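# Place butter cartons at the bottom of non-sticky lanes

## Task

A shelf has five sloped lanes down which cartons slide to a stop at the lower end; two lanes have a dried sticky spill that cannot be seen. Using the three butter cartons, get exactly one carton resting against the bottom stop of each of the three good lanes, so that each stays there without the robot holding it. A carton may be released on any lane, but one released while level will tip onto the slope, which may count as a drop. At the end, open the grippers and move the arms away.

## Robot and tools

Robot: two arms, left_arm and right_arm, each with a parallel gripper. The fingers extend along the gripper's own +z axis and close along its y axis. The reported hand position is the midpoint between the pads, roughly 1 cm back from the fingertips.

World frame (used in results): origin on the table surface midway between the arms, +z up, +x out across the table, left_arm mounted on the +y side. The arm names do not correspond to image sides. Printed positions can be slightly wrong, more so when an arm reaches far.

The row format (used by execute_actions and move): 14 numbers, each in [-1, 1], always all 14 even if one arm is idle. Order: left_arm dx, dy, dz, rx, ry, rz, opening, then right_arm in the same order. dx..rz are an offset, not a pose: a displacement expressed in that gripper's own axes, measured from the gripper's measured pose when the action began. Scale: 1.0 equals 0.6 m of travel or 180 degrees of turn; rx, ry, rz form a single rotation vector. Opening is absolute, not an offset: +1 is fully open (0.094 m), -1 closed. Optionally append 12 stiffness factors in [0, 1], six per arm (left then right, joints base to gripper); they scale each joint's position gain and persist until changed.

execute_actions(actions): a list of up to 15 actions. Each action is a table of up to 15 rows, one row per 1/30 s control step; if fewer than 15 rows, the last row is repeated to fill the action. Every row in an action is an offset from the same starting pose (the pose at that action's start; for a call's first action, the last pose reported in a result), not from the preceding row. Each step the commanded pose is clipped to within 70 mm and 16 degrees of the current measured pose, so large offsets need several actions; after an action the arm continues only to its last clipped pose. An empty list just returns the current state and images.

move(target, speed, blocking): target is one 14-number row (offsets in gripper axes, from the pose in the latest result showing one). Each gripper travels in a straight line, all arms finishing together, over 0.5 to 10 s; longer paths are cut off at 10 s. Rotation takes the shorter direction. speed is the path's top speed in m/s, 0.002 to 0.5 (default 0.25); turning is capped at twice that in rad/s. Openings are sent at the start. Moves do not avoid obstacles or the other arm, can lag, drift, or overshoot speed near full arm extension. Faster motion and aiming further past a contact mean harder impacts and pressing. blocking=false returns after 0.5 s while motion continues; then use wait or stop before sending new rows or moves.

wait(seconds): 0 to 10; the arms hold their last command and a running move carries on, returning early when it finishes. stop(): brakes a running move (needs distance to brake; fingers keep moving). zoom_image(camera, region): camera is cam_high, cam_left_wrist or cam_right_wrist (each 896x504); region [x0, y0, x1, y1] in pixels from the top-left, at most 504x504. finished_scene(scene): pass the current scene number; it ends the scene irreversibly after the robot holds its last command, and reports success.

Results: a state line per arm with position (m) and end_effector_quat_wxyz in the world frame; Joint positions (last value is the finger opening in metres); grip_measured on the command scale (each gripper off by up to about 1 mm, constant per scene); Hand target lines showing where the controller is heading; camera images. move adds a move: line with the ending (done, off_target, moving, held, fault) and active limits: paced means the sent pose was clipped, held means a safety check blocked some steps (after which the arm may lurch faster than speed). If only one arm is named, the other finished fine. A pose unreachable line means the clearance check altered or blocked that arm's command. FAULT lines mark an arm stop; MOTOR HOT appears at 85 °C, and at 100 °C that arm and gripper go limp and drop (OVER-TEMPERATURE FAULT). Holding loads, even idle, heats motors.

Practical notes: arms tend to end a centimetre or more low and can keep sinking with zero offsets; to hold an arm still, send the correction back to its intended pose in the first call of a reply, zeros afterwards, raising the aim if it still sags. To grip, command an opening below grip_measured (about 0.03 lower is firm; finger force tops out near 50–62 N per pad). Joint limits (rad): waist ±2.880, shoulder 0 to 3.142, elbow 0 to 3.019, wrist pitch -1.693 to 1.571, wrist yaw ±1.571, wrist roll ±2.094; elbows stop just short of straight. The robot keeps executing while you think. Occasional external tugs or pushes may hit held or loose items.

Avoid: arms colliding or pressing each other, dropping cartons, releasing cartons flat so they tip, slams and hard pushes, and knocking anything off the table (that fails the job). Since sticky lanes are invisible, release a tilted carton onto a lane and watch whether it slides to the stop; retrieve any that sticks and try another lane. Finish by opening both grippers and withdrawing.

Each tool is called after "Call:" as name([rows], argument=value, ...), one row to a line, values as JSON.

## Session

Call:
execute_actions(actions=[])

Scene clock: 0.00 s.
left_arm: end_effector_position=(+0.5546, +0.3959, +0.2352) grip_measured=+1.000 end_effector_quat_wxyz=(+0.030, +0.474, +0.878, +0.063) | right_arm: end_effector_position=(-0.1407, -0.5482, +0.3267) grip_measured=+1.000 end_effector_quat_wxyz=(+0.594, +0.756, +0.233, -0.148)
Joint positions: left_arm=[ 0.077  1.622  1.553 -1.374 -0.059  1.186  0.094] | right_arm=[-2.282  0.498  0.556 -0.379 -0.647  0.83   0.094]
Joint velocities: left_arm=[-0.005 -0.005  0.012  0.007  0.007 -0.066  0.   ] | right_arm=[-0.005 -0.005  0.007 -0.002 -0.066 -0.066  0.   ]
Motor temperatures (°C, as the motors report them): left_arm=[24 28 29 26 25 26] | right_arm=[27 24 28 27 25 23]
Hand target (left_arm): +0.561, +0.397, +0.239; +0.035, +0.474, +0.877, +0.067
Hand target (right_arm): -0.141, -0.549, +0.345; +0.602, +0.746, +0.236, -0.159
Joint stiffness scale: left_arm=[1. 1. 1. 1. 1. 1.] | right_arm=[1. 1. 1. 1. 1. 1.]

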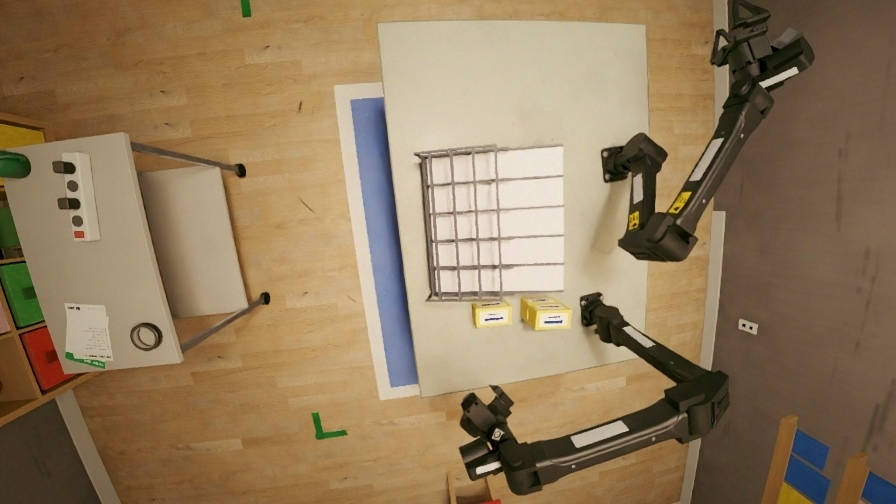

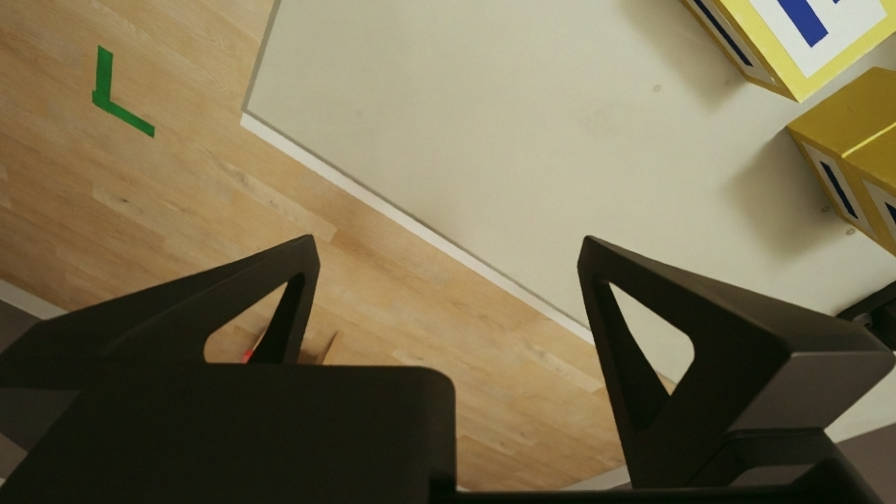

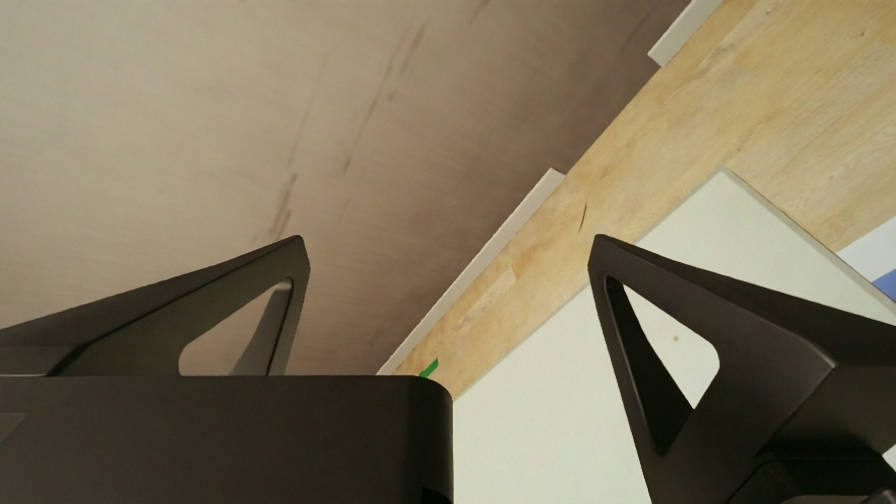

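Call:
move(target=[0,0,0,0,0,-0.314,1, 0,0,0,0,0,0,1], speed=0.4)

Call:
move(target=[0.25,-0.34,0,0,0,0,1, 0,0,0,0,0,0,1], speed=0.3)

Scene clock: 7.47 s.
left_arm: end_effector_position=(+0.5546, +0.3958, +0.2352) grip_measured=+1.000 end_effector_quat_wxyz=(+0.056, +0.012, +0.997, +0.042) | right_arm: end_effector_position=(-0.1407, -0.5482, +0.3267) grip_measured=+1.000 end_effector_quat_wxyz=(+0.594, +0.756, +0.233, -0.148)
Joint positions: left_arm=[ 0.077  1.622  1.553 -1.374 -0.059  0.22   0.094] | right_arm=[-2.282  0.498  0.556 -0.379 -0.647  0.83   0.094]
Joint velocities: left_arm=[ 0.005  0.015 -0.012 -0.007 -0.007 -0.037  0.   ] | right_arm=[-0.015 -0.005 -0.012  0.002  0.022 -0.051  0.   ]
Motor temperatures (°C, as the motors report them): left_arm=[24 29 31 26 25 26] | right_arm=[27 24 30 27 25 23]
Hand target (left_arm): +0.555, +0.396, +0.235; +0.057, +0.002, +0.998, +0.041
Hand target (right_arm): -0.141, -0.548, +0.327; +0.594, +0.756, +0.233, -0.148
Off the commanded pose (left_arm): 0.000 m, 1 deg.
Off the commanded pose (right_arm): 0.000 m, 0 deg.
Joint stiffness scale: left_arm=[1. 1. 1. 1. 1. 1.] | right_arm=[1. 1. 1. 1. 1. 1.]
move: done

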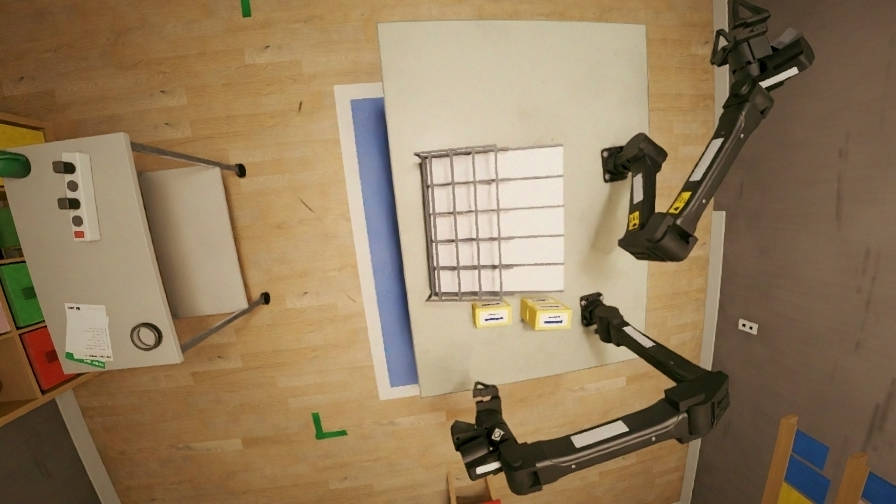

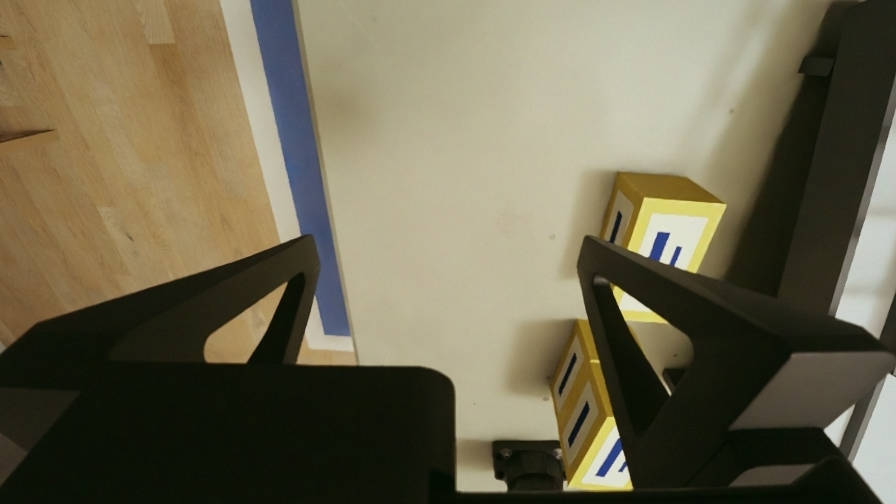

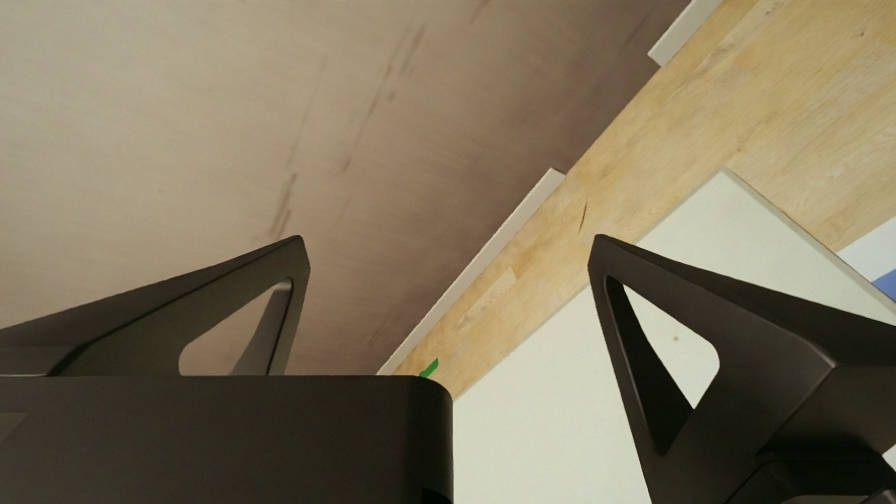

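Scene clock: 8.97 s.
left_arm: end_effector_position=(+0.4004, +0.1915, +0.2087) grip_measured=+1.000 end_effector_quat_wxyz=(+0.053, +0.026, +0.997, +0.041) | right_arm: end_effector_position=(-0.1407, -0.5482, +0.3267) grip_measured=+1.000 end_effector_quat_wxyz=(+0.594, +0.756, +0.233, -0.148)
Joint positions: left_arm=[-0.426  1.262  1.106 -1.337 -0.108 -0.256  0.094] | right_arm=[-2.282  0.498  0.556 -0.379 -0.647  0.83   0.094]
Joint velocities: left_arm=[-0.015 -0.015  0.002  0.002 -0.022  0.022  0.   ] | right_arm=[-0.005 -0.005  0.007 -0.002  0.037  0.007  0.   ]
Motor temperatures (°C, as the motors report them): left_arm=[24 29 31 26 25 26] | right_arm=[27 24 31 27 25 23]
Hand target (left_arm): +0.402, +0.194, +0.205; +0.057, +0.012, +0.997, +0.040
Hand target (right_arm): -0.141, -0.548, +0.327; +0.594, +0.756, +0.233, -0.148
Off the commanded pose (left_arm): 0.009 m, 2 deg.
Off the commanded pose (right_arm): 0.000 m, 0 deg.
Joint stiffness scale: left_arm=[1. 1. 1. 1. 1. 1.] | right_arm=[1. 1. 1. 1. 1. 1.]
move: done

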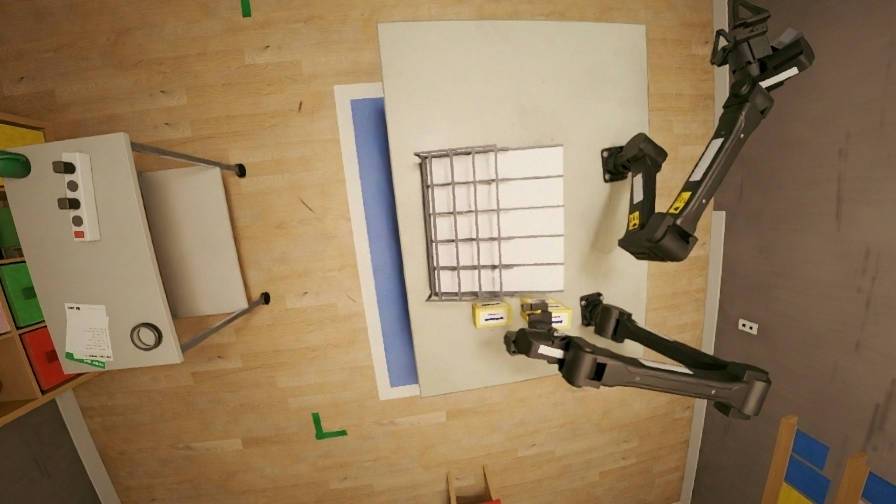

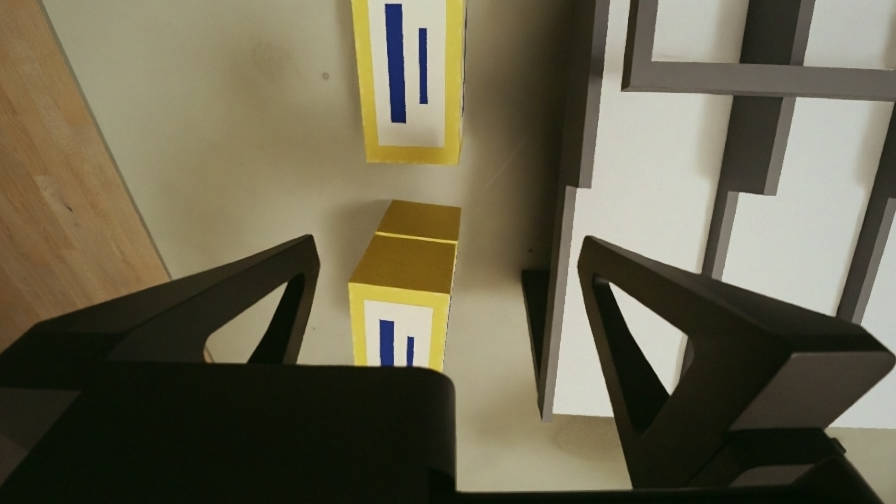

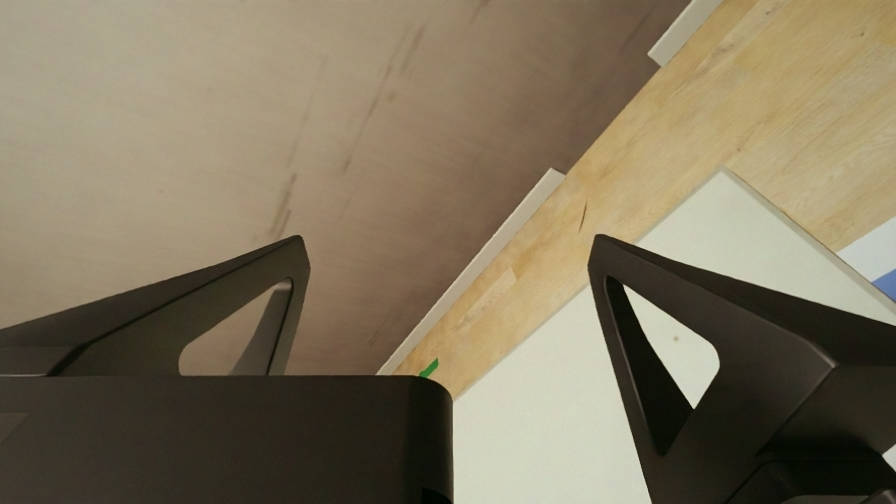

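Call:
move(target=[0.23,0.048,0.06,0.026,0.034,0,1, 0,0,0,0,0,0,1])

Scene clock: 12.50 s.
left_arm: end_effector_position=(+0.2737, +0.2270, +0.1674) grip_measured=+1.000 end_effector_quat_wxyz=(+0.012, +0.021, +1.000, -0.001) | right_arm: end_effector_position=(-0.1407, -0.5482, +0.3267) grip_measured=+1.000 end_effector_quat_wxyz=(+0.594, +0.756, +0.233, -0.148)
Joint positions: left_arm=[-0.372  0.944  0.776 -1.38  -0.004 -0.217  0.094] | right_arm=[-2.282  0.498  0.556 -0.379 -0.647  0.83   0.094]
Joint velocities: left_arm=[-0.024 -0.005 -0.007  0.012 -0.007  0.037  0.   ] | right_arm=[ 0.005  0.015 -0.012  0.007  0.022  0.051  0.   ]
Motor temperatures (°C, as the motors report them): left_arm=[24 29 31 26 25 26] | right_arm=[27 24 31 27 25 23]
Hand target (left_arm): +0.268, +0.231, +0.163; -0.002, +0.025, +1.000, +0.001
Hand target (right_arm): -0.141, -0.548, +0.327; +0.594, +0.756, +0.233, -0.148
Off the commanded pose (left_arm): 0.009 m, 2 deg.
Off the commanded pose (right_arm): 0.000 m, 0 deg.
Joint stiffness scale: left_arm=[1. 1. 1. 1. 1. 1.] | right_arm=[1. 1. 1. 1. 1. 1.]
move: done

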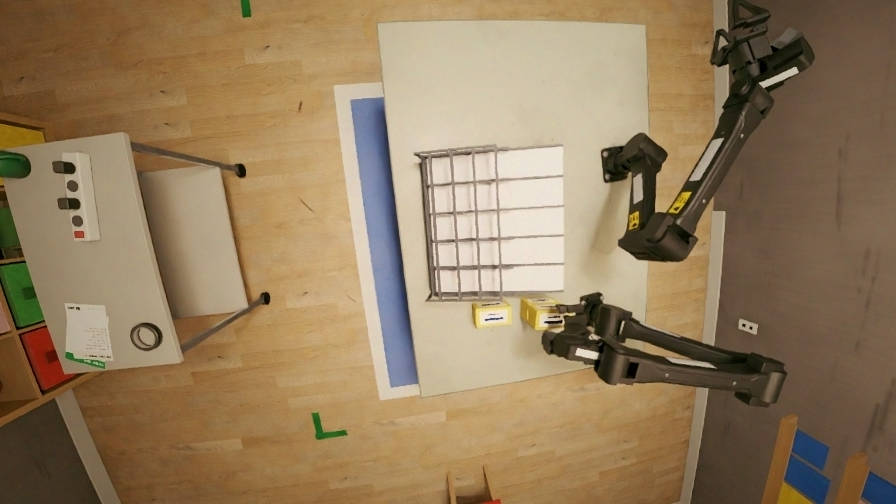

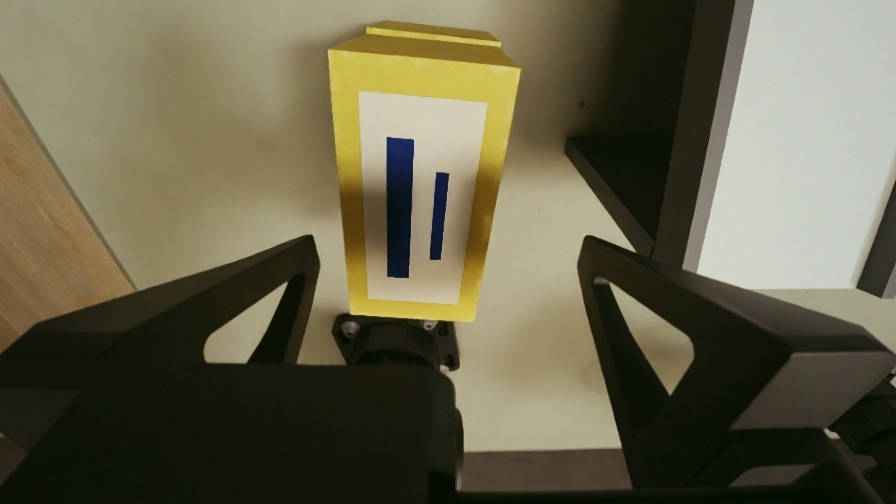

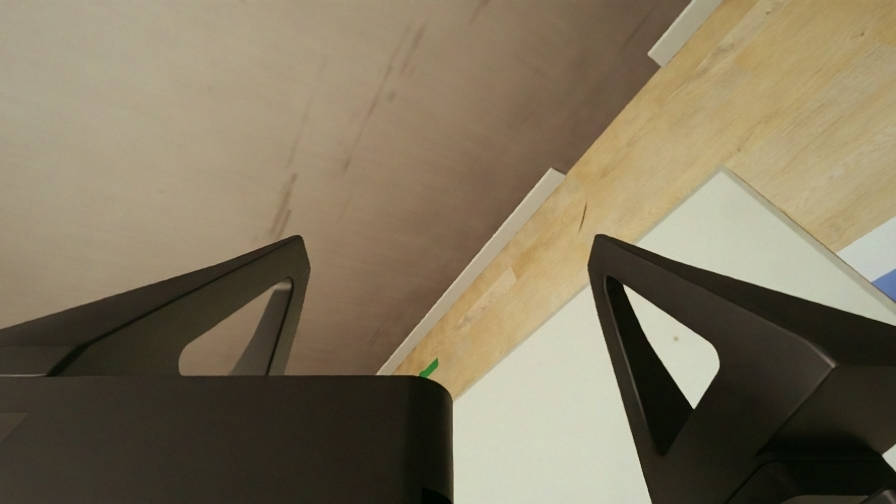

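Call:
move(target=[0,0.02,0,0,0,0.025,1, 0,0,0,0,0,0,1])

Call:
move(target=[0,0,0.108,0,0,0,1, 0,0,0,0,0,0,1], speed=0.1)

Scene clock: 17.37 s.
left_arm: end_effector_position=(+0.2760, +0.2363, +0.1674) grip_measured=+1.000 end_effector_quat_wxyz=(+0.012, +0.055, +0.998, +0.000) | right_arm: end_effector_position=(-0.1407, -0.5482, +0.3267) grip_measured=+1.000 end_effector_quat_wxyz=(+0.594, +0.756, +0.233, -0.148)
Joint positions: left_arm=[-0.332  0.944  0.776 -1.38  -0.004 -0.107  0.094] | right_arm=[-2.282  0.498  0.556 -0.379 -0.647  0.83   0.094]
Joint velocities: left_arm=[-0.005 -0.005  0.002  0.022 -0.007  0.007  0.   ] | right_arm=[-0.005  0.005  0.007 -0.007 -0.037  0.066  0.   ]
Motor temperatures (°C, as the motors report them): left_arm=[24 29 32 26 25 26] | right_arm=[27 24 32 27 25 23]
Hand target (left_arm): +0.274, +0.239, +0.167; +0.012, +0.060, +0.998, +0.000
Hand target (right_arm): -0.141, -0.548, +0.327; +0.594, +0.756, +0.233, -0.148
Off the commanded pose (left_arm): 0.003 m, 1 deg.
Off the commanded pose (right_arm): 0.000 m, 0 deg.
Joint stiffness scale: left_arm=[1. 1. 1. 1. 1. 1.] | right_arm=[1. 1. 1. 1. 1. 1.]
move: done

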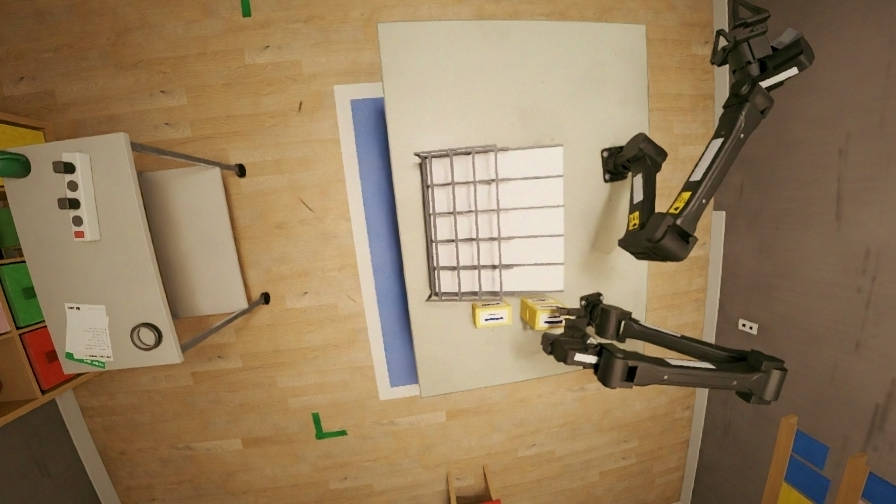

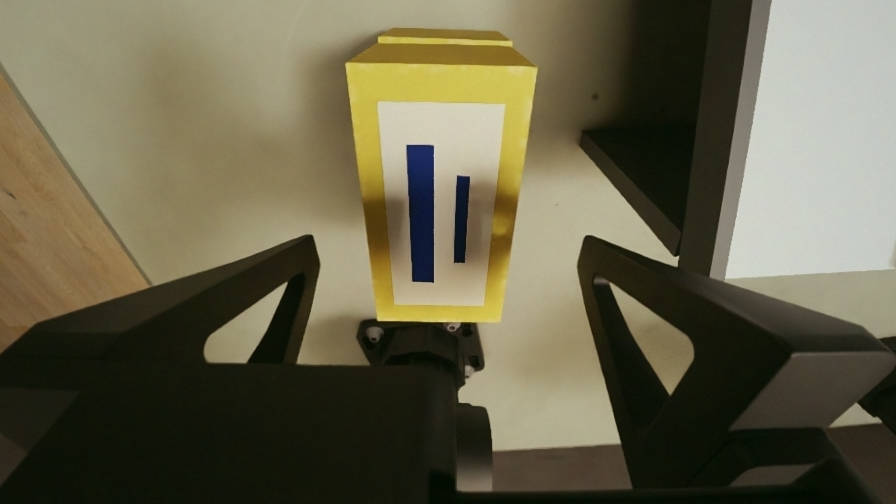

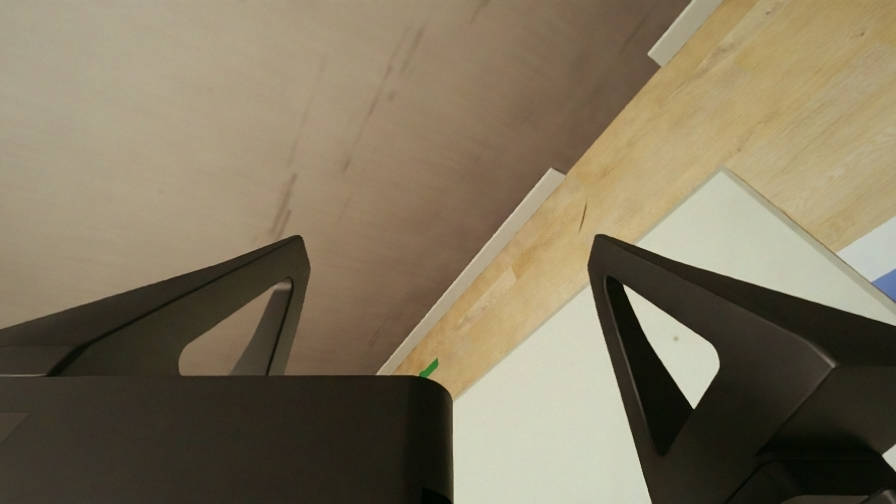

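Scene clock: 18.37 s.
left_arm: end_effector_position=(+0.2766, +0.2362, +0.1081) grip_measured=+1.000 end_effector_quat_wxyz=(+0.011, +0.055, +0.998, +0.000) | right_arm: end_effector_position=(-0.1407, -0.5482, +0.3267) grip_measured=+1.000 end_effector_quat_wxyz=(+0.594, +0.756, +0.233, -0.148)
Joint positions: left_arm=[-0.332  0.998  0.646 -1.197 -0.004 -0.107  0.094] | right_arm=[-2.282  0.498  0.556 -0.379 -0.647  0.83   0.094]
Joint velocities: left_arm=[-0.005 -0.005  0.012 -0.017  0.037  0.037  0.   ] | right_arm=[ 0.005 -0.005 -0.012  0.002  0.007  0.022  0.   ]
Motor temperatures (°C, as the motors report them): left_arm=[24 29 32 26 25 26] | right_arm=[27 24 32 27 25 23]
Hand target (left_arm): +0.277, +0.236, +0.103; +0.012, +0.055, +0.998, +0.000
Hand target (right_arm): -0.141, -0.548, +0.327; +0.594, +0.756, +0.233, -0.148
Off the commanded pose (left_arm): 0.006 m, 0 deg.
Off the commanded pose (right_arm): 0.000 m, 0 deg.
Joint stiffness scale: left_arm=[1. 1. 1. 1. 1. 1.] | right_arm=[1. 1. 1. 1. 1. 1.]
move: done

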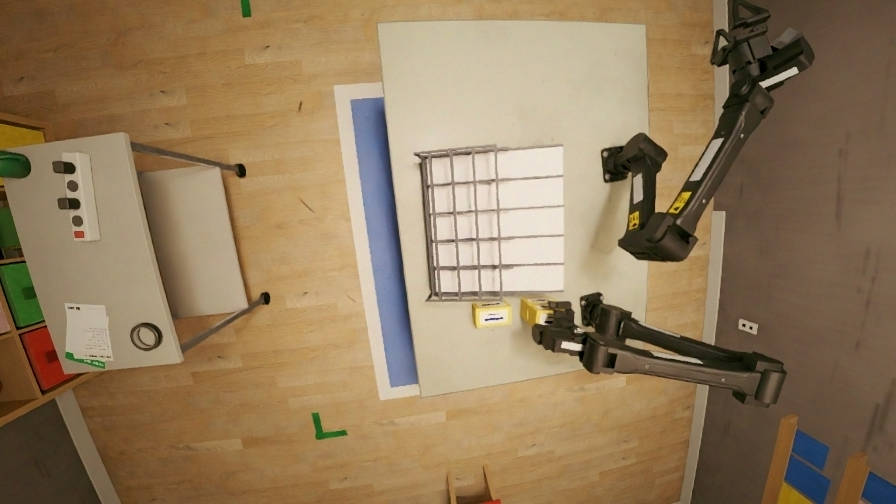

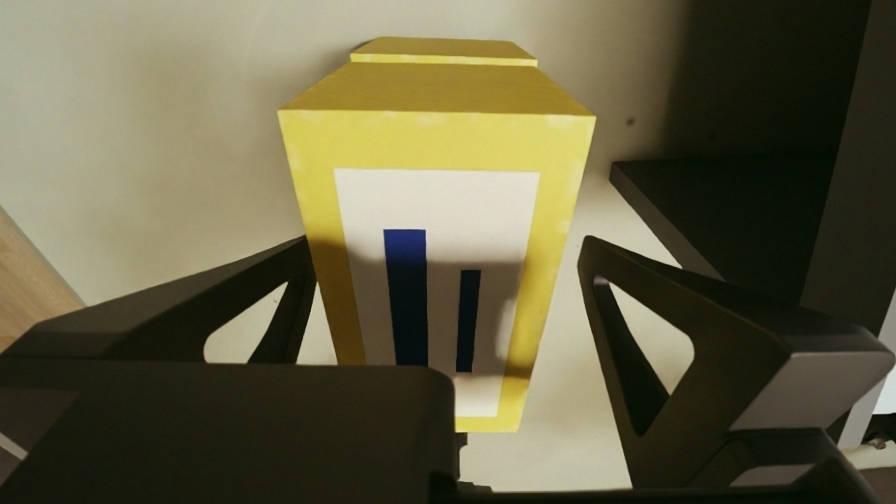

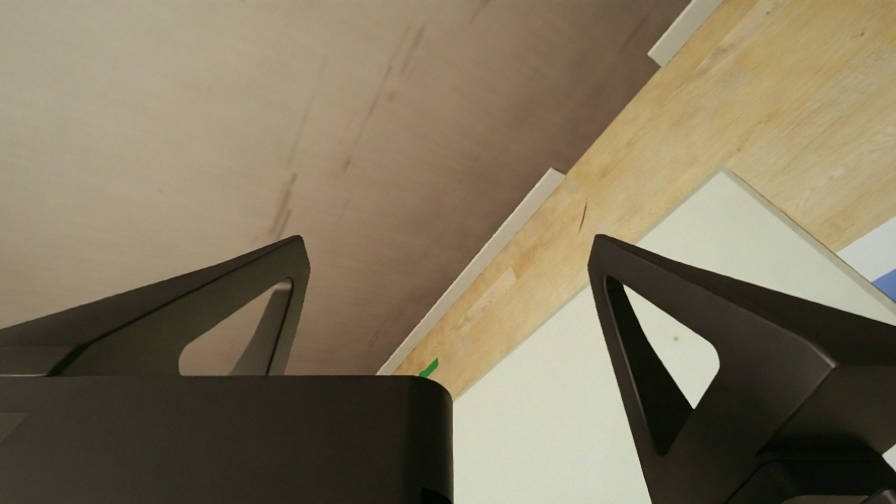

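Call:
move(target=[0,0,0.006,0,0,0,0.31, 0,0,0,0,0,0,1])

Call:
move(target=[0,0,-0.23,0,0,-0.035,0.31, 0,0,0,0,0,0,1], speed=0.15)

Call:
move(target=[-0.085,-0.225,0,0,0.05,0,0.31, 0,0,0,0,0,0,1], speed=0.15)

Scene clock: 21.97 s.
left_arm: end_effector_position=(+0.2767, +0.2368, +0.1081) grip_measured=+0.337 end_effector_quat_wxyz=(+0.012, +0.055, +0.998, +0.002) | right_arm: end_effector_position=(-0.1407, -0.5482, +0.3267) grip_measured=+1.000 end_effector_quat_wxyz=(+0.594, +0.756, +0.233, -0.148)
Joint positions: left_arm=[-0.331  0.998  0.646 -1.197 -0.007 -0.107  0.063] | right_arm=[-2.282  0.498  0.556 -0.379 -0.647  0.83   0.094]
Joint velocities: left_arm=[-0.005  0.005  0.012 -0.017  0.007  0.007 -0.001] | right_arm=[-0.015 -0.005 -0.002 -0.007  0.007  0.007  0.   ]
Motor temperatures (°C, as the motors report them): left_arm=[24 29 32 26 25 26] | right_arm=[27 24 32 27 25 23]
Hand target (left_arm): +0.277, +0.236, +0.105; +0.011, +0.055, +0.998, +0.000
Hand target (right_arm): -0.141, -0.548, +0.327; +0.594, +0.756, +0.233, -0.148
Off the commanded pose (left_arm): 0.004 m, 0 deg.
Off the commanded pose (right_arm): 0.000 m, 0 deg.
Joint stiffness scale: left_arm=[1. 1. 1. 1. 1. 1.] | right_arm=[1. 1. 1. 1. 1. 1.]
move: done

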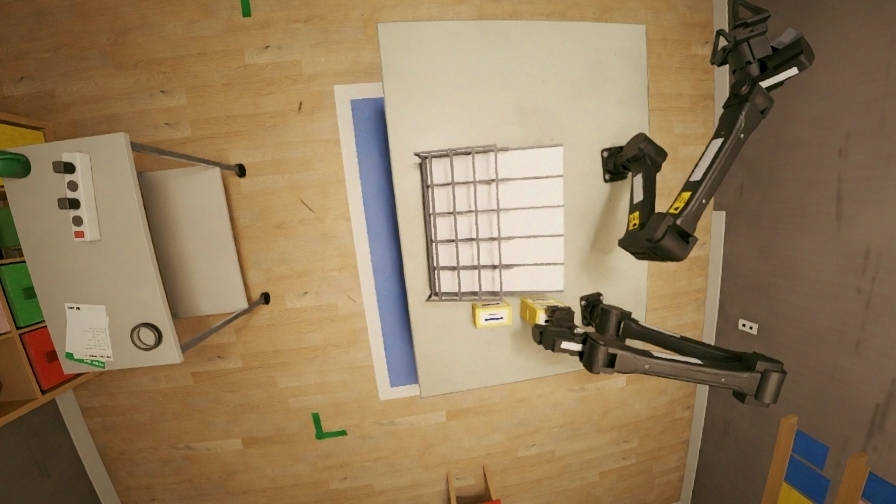

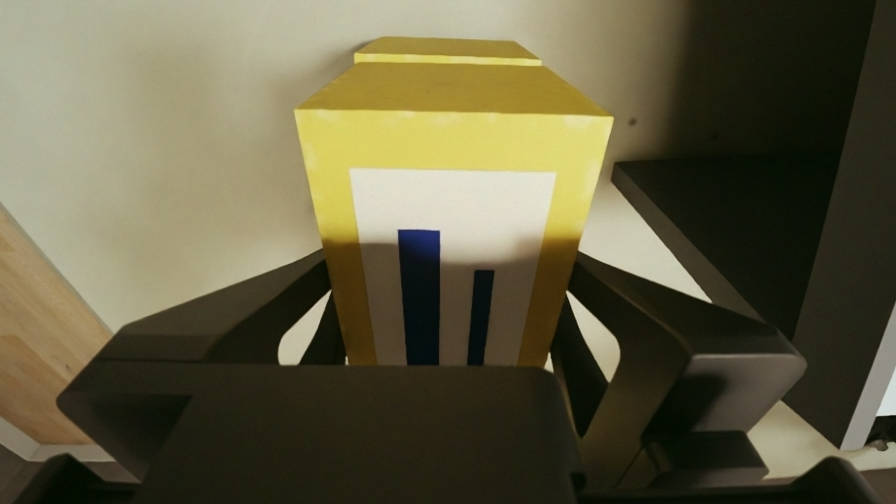

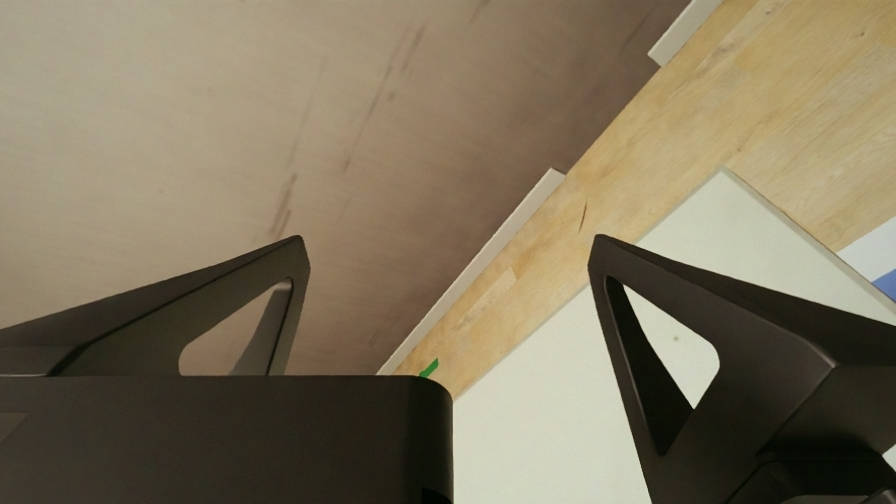

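Scene clock: 23.30 s.
left_arm: end_effector_position=(+0.2629, +0.2398, +0.2165) grip_measured=+0.337 end_effector_quat_wxyz=(-0.018, +0.009, +1.000, +0.008) | right_arm: end_effector_position=(-0.1407, -0.5482, +0.3267) grip_measured=+1.000 end_effector_quat_wxyz=(+0.594, +0.756, +0.233, -0.148)
Joint positions: left_arm=[-0.331  0.934  0.899 -1.575 -0.007 -0.198  0.063] | right_arm=[-2.282  0.498  0.556 -0.379 -0.647  0.83   0.094]
Joint velocities: left_arm=[-0.005 -0.005 -0.002  0.012 -0.007 -0.022  0.   ] | right_arm=[-0.005  0.005 -0.002 -0.012  0.095  0.022  0.   ]
Motor temperatures (°C, as the motors report them): left_arm=[24 29 32 26 25 26] | right_arm=[27 24 32 27 25 23]
Hand target (left_arm): +0.273, +0.237, +0.245; +0.012, +0.000, +1.000, +0.001
Hand target (right_arm): -0.141, -0.548, +0.327; +0.594, +0.756, +0.233, -0.148
Off the commanded pose (left_arm): 0.032 m, 4 deg.
Off the commanded pose (right_arm): 0.000 m, 0 deg.
Joint stiffness scale: left_arm=[1. 1. 1. 1. 1. 1.] | right_arm=[1. 1. 1. 1. 1. 1.]
move: off_target (left_arm)

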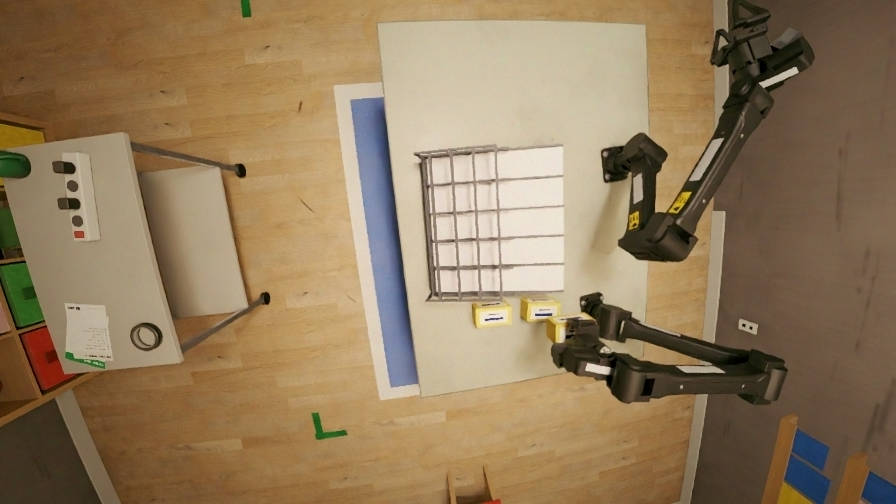

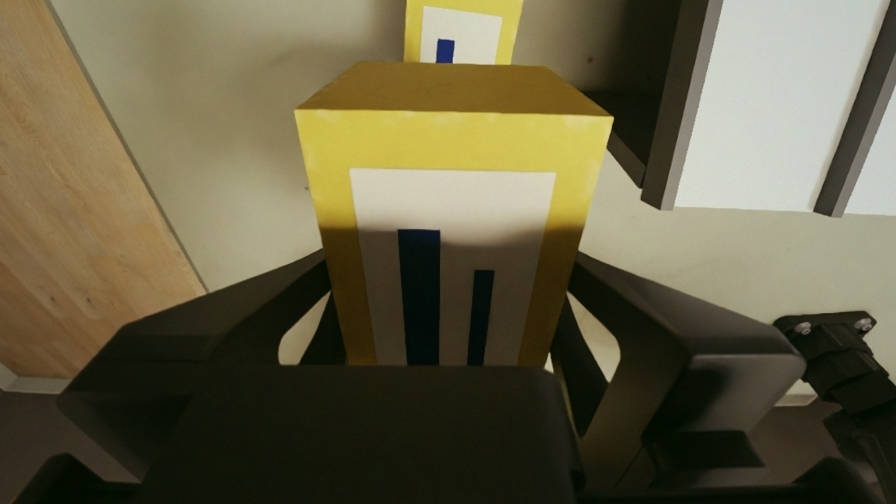

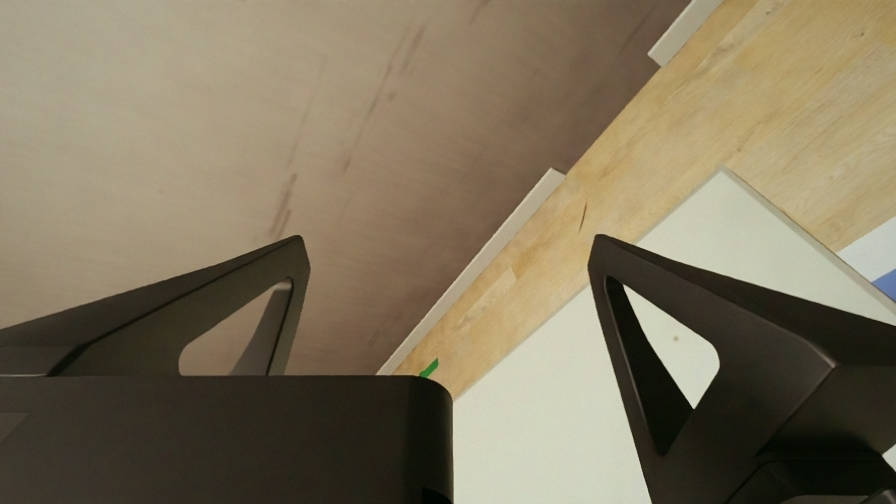

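Scene clock: 24.60 s.
left_arm: end_effector_position=(+0.2803, +0.1647, +0.1846) grip_measured=+0.337 end_effector_quat_wxyz=(-0.148, +0.010, +0.986, +0.070) | right_arm: end_effector_position=(-0.1407, -0.5482, +0.3267) grip_measured=+1.000 end_effector_quat_wxyz=(+0.594, +0.756, +0.233, -0.148)
Joint positions: left_arm=[-0.587  1.272  1.02  -1.648  0.007 -0.452  0.063] | right_arm=[-2.282  0.498  0.556 -0.379 -0.647  0.83   0.094]
Joint velocities: left_arm=[-0.005 -0.005 -0.007 -0.002  0.037 -0.037  0.   ] | right_arm=[ 0.005 -0.005  0.002 -0.012 -0.007 -0.022  0.   ]
Motor temperatures (°C, as the motors report them): left_arm=[24 29 33 26 26 26] | right_arm=[27 24 32 27 25 23]
Hand target (left_arm): +0.305, +0.109, +0.214; -0.101, +0.014, +0.995, +0.004
Hand target (right_arm): -0.141, -0.548, +0.327; +0.594, +0.756, +0.233, -0.148
Off the commanded pose (left_arm): 0.074 m, 9 deg.
Off the commanded pose (right_arm): 0.000 m, 0 deg.
Joint stiffness scale: left_arm=[1. 1. 1. 1. 1. 1.] | right_arm=[1. 1. 1. 1. 1. 1.]
move: off_target (left_arm)

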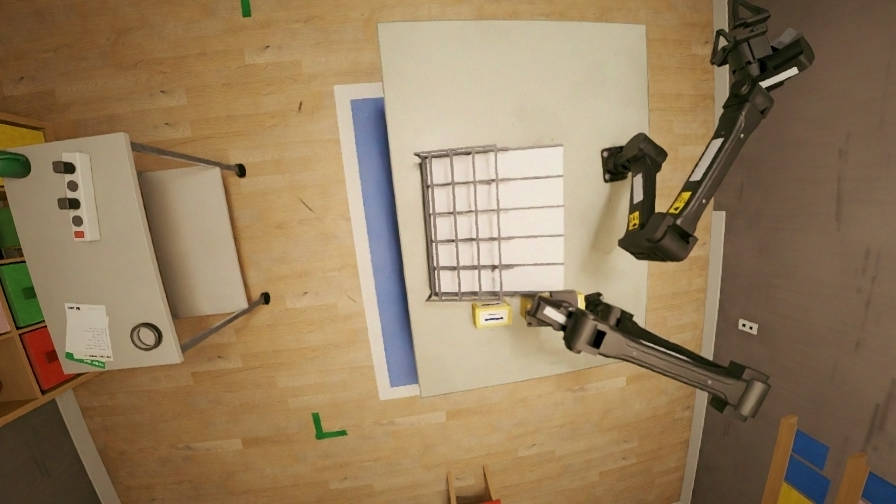

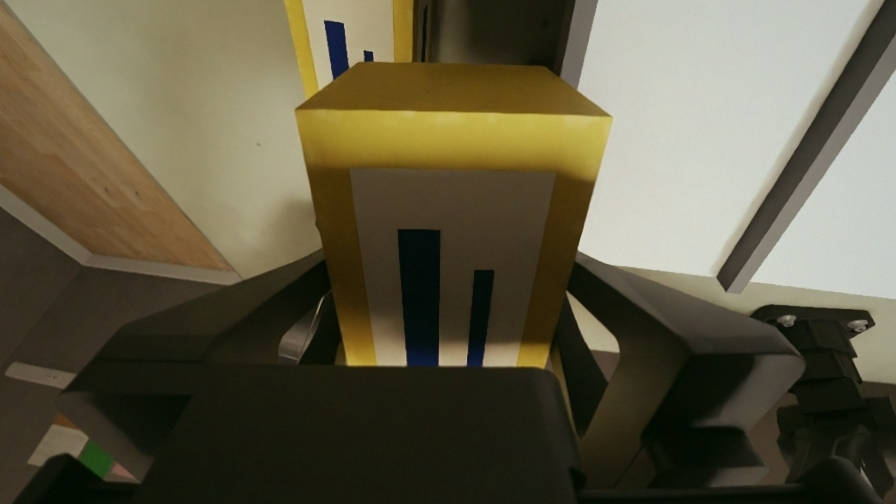

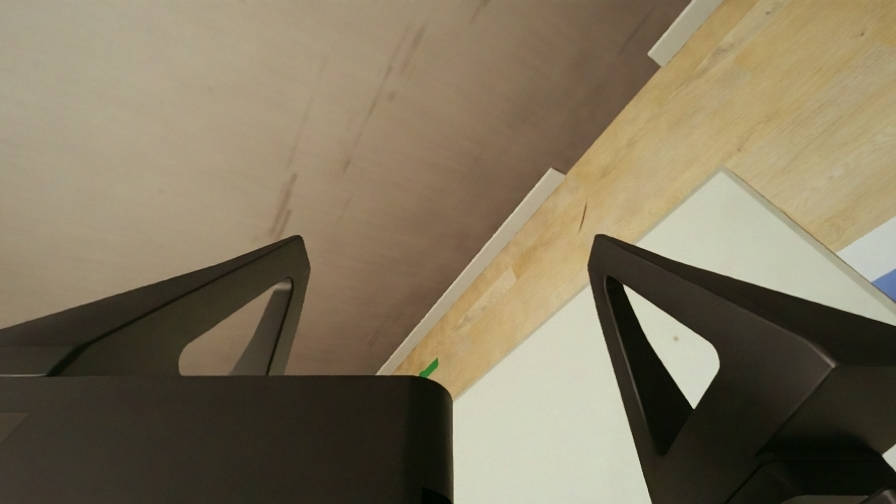

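Bumped the side rail. Back off, raise, level.

Call:
move(target=[0,0.03,-0.13,0.04,-0.094,0,0.31, 0,0,0,0,0,0,1], speed=0.1)

Scene clock: 28.00 s.
left_arm: end_effector_position=(+0.2833, +0.1775, +0.2324) grip_measured=+0.337 end_effector_quat_wxyz=(-0.046, +0.007, +0.999, +0.027) | right_arm: end_effector_position=(-0.1407, -0.5482, +0.3267) grip_measured=+1.000 end_effector_quat_wxyz=(+0.594, +0.756, +0.233, -0.148)
Joint positions: left_arm=[-0.55   1.091  1.036 -1.622 -0.01  -0.423  0.063] | right_arm=[-2.282  0.498  0.556 -0.379 -0.647  0.83   0.094]
Joint velocities: left_arm=[-0.015 -0.005 -0.007  0.002 -0.037  0.051  0.   ] | right_arm=[ 0.005 -0.005 -0.007  0.002  0.051 -0.007  0.   ]
Motor temperatures (°C, as the motors report them): left_arm=[24 29 34 26 27 26] | right_arm=[27 24 32 27 25 23]
Hand target (left_arm): +0.302, +0.173, +0.262; -0.001, +0.010, +1.000, +0.007
Hand target (right_arm): -0.141, -0.548, +0.327; +0.594, +0.756, +0.233, -0.148
Off the commanded pose (left_arm): 0.036 m, 6 deg.
Off the commanded pose (right_arm): 0.000 m, 0 deg.
Joint stiffness scale: left_arm=[1. 1. 1. 1. 1. 1.] | right_arm=[1. 1. 1. 1. 1. 1.]
move: off_target (left_arm)

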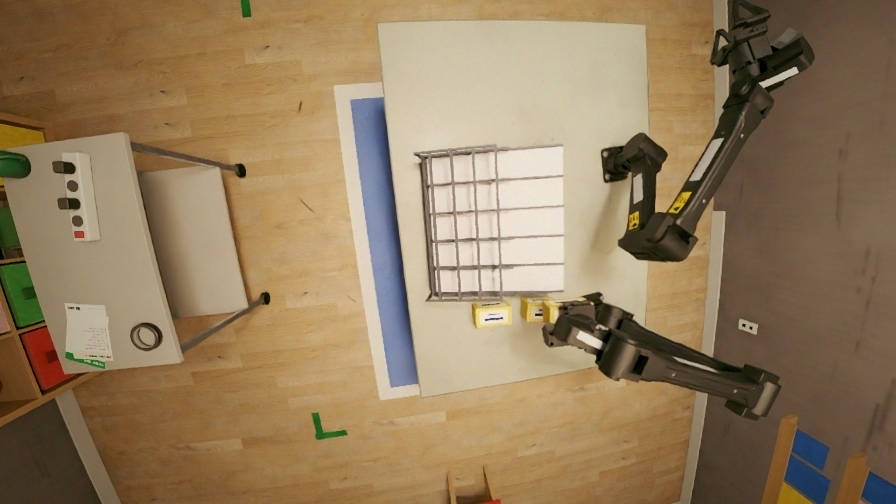

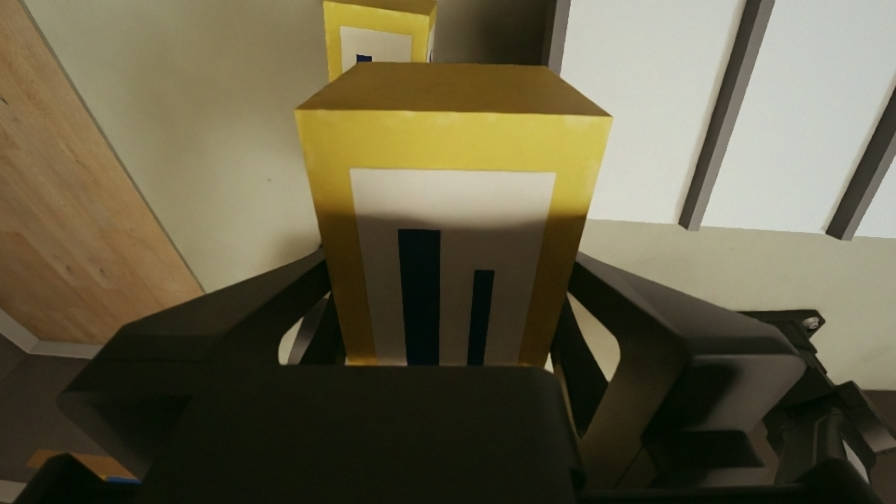

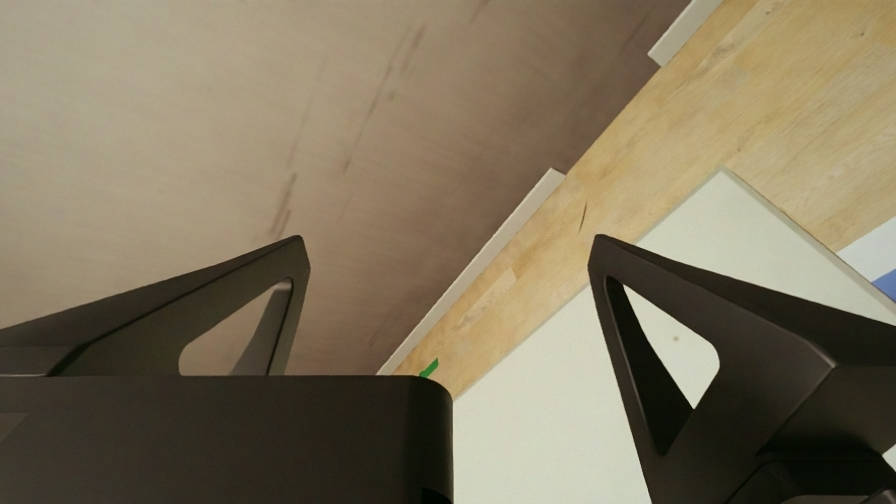

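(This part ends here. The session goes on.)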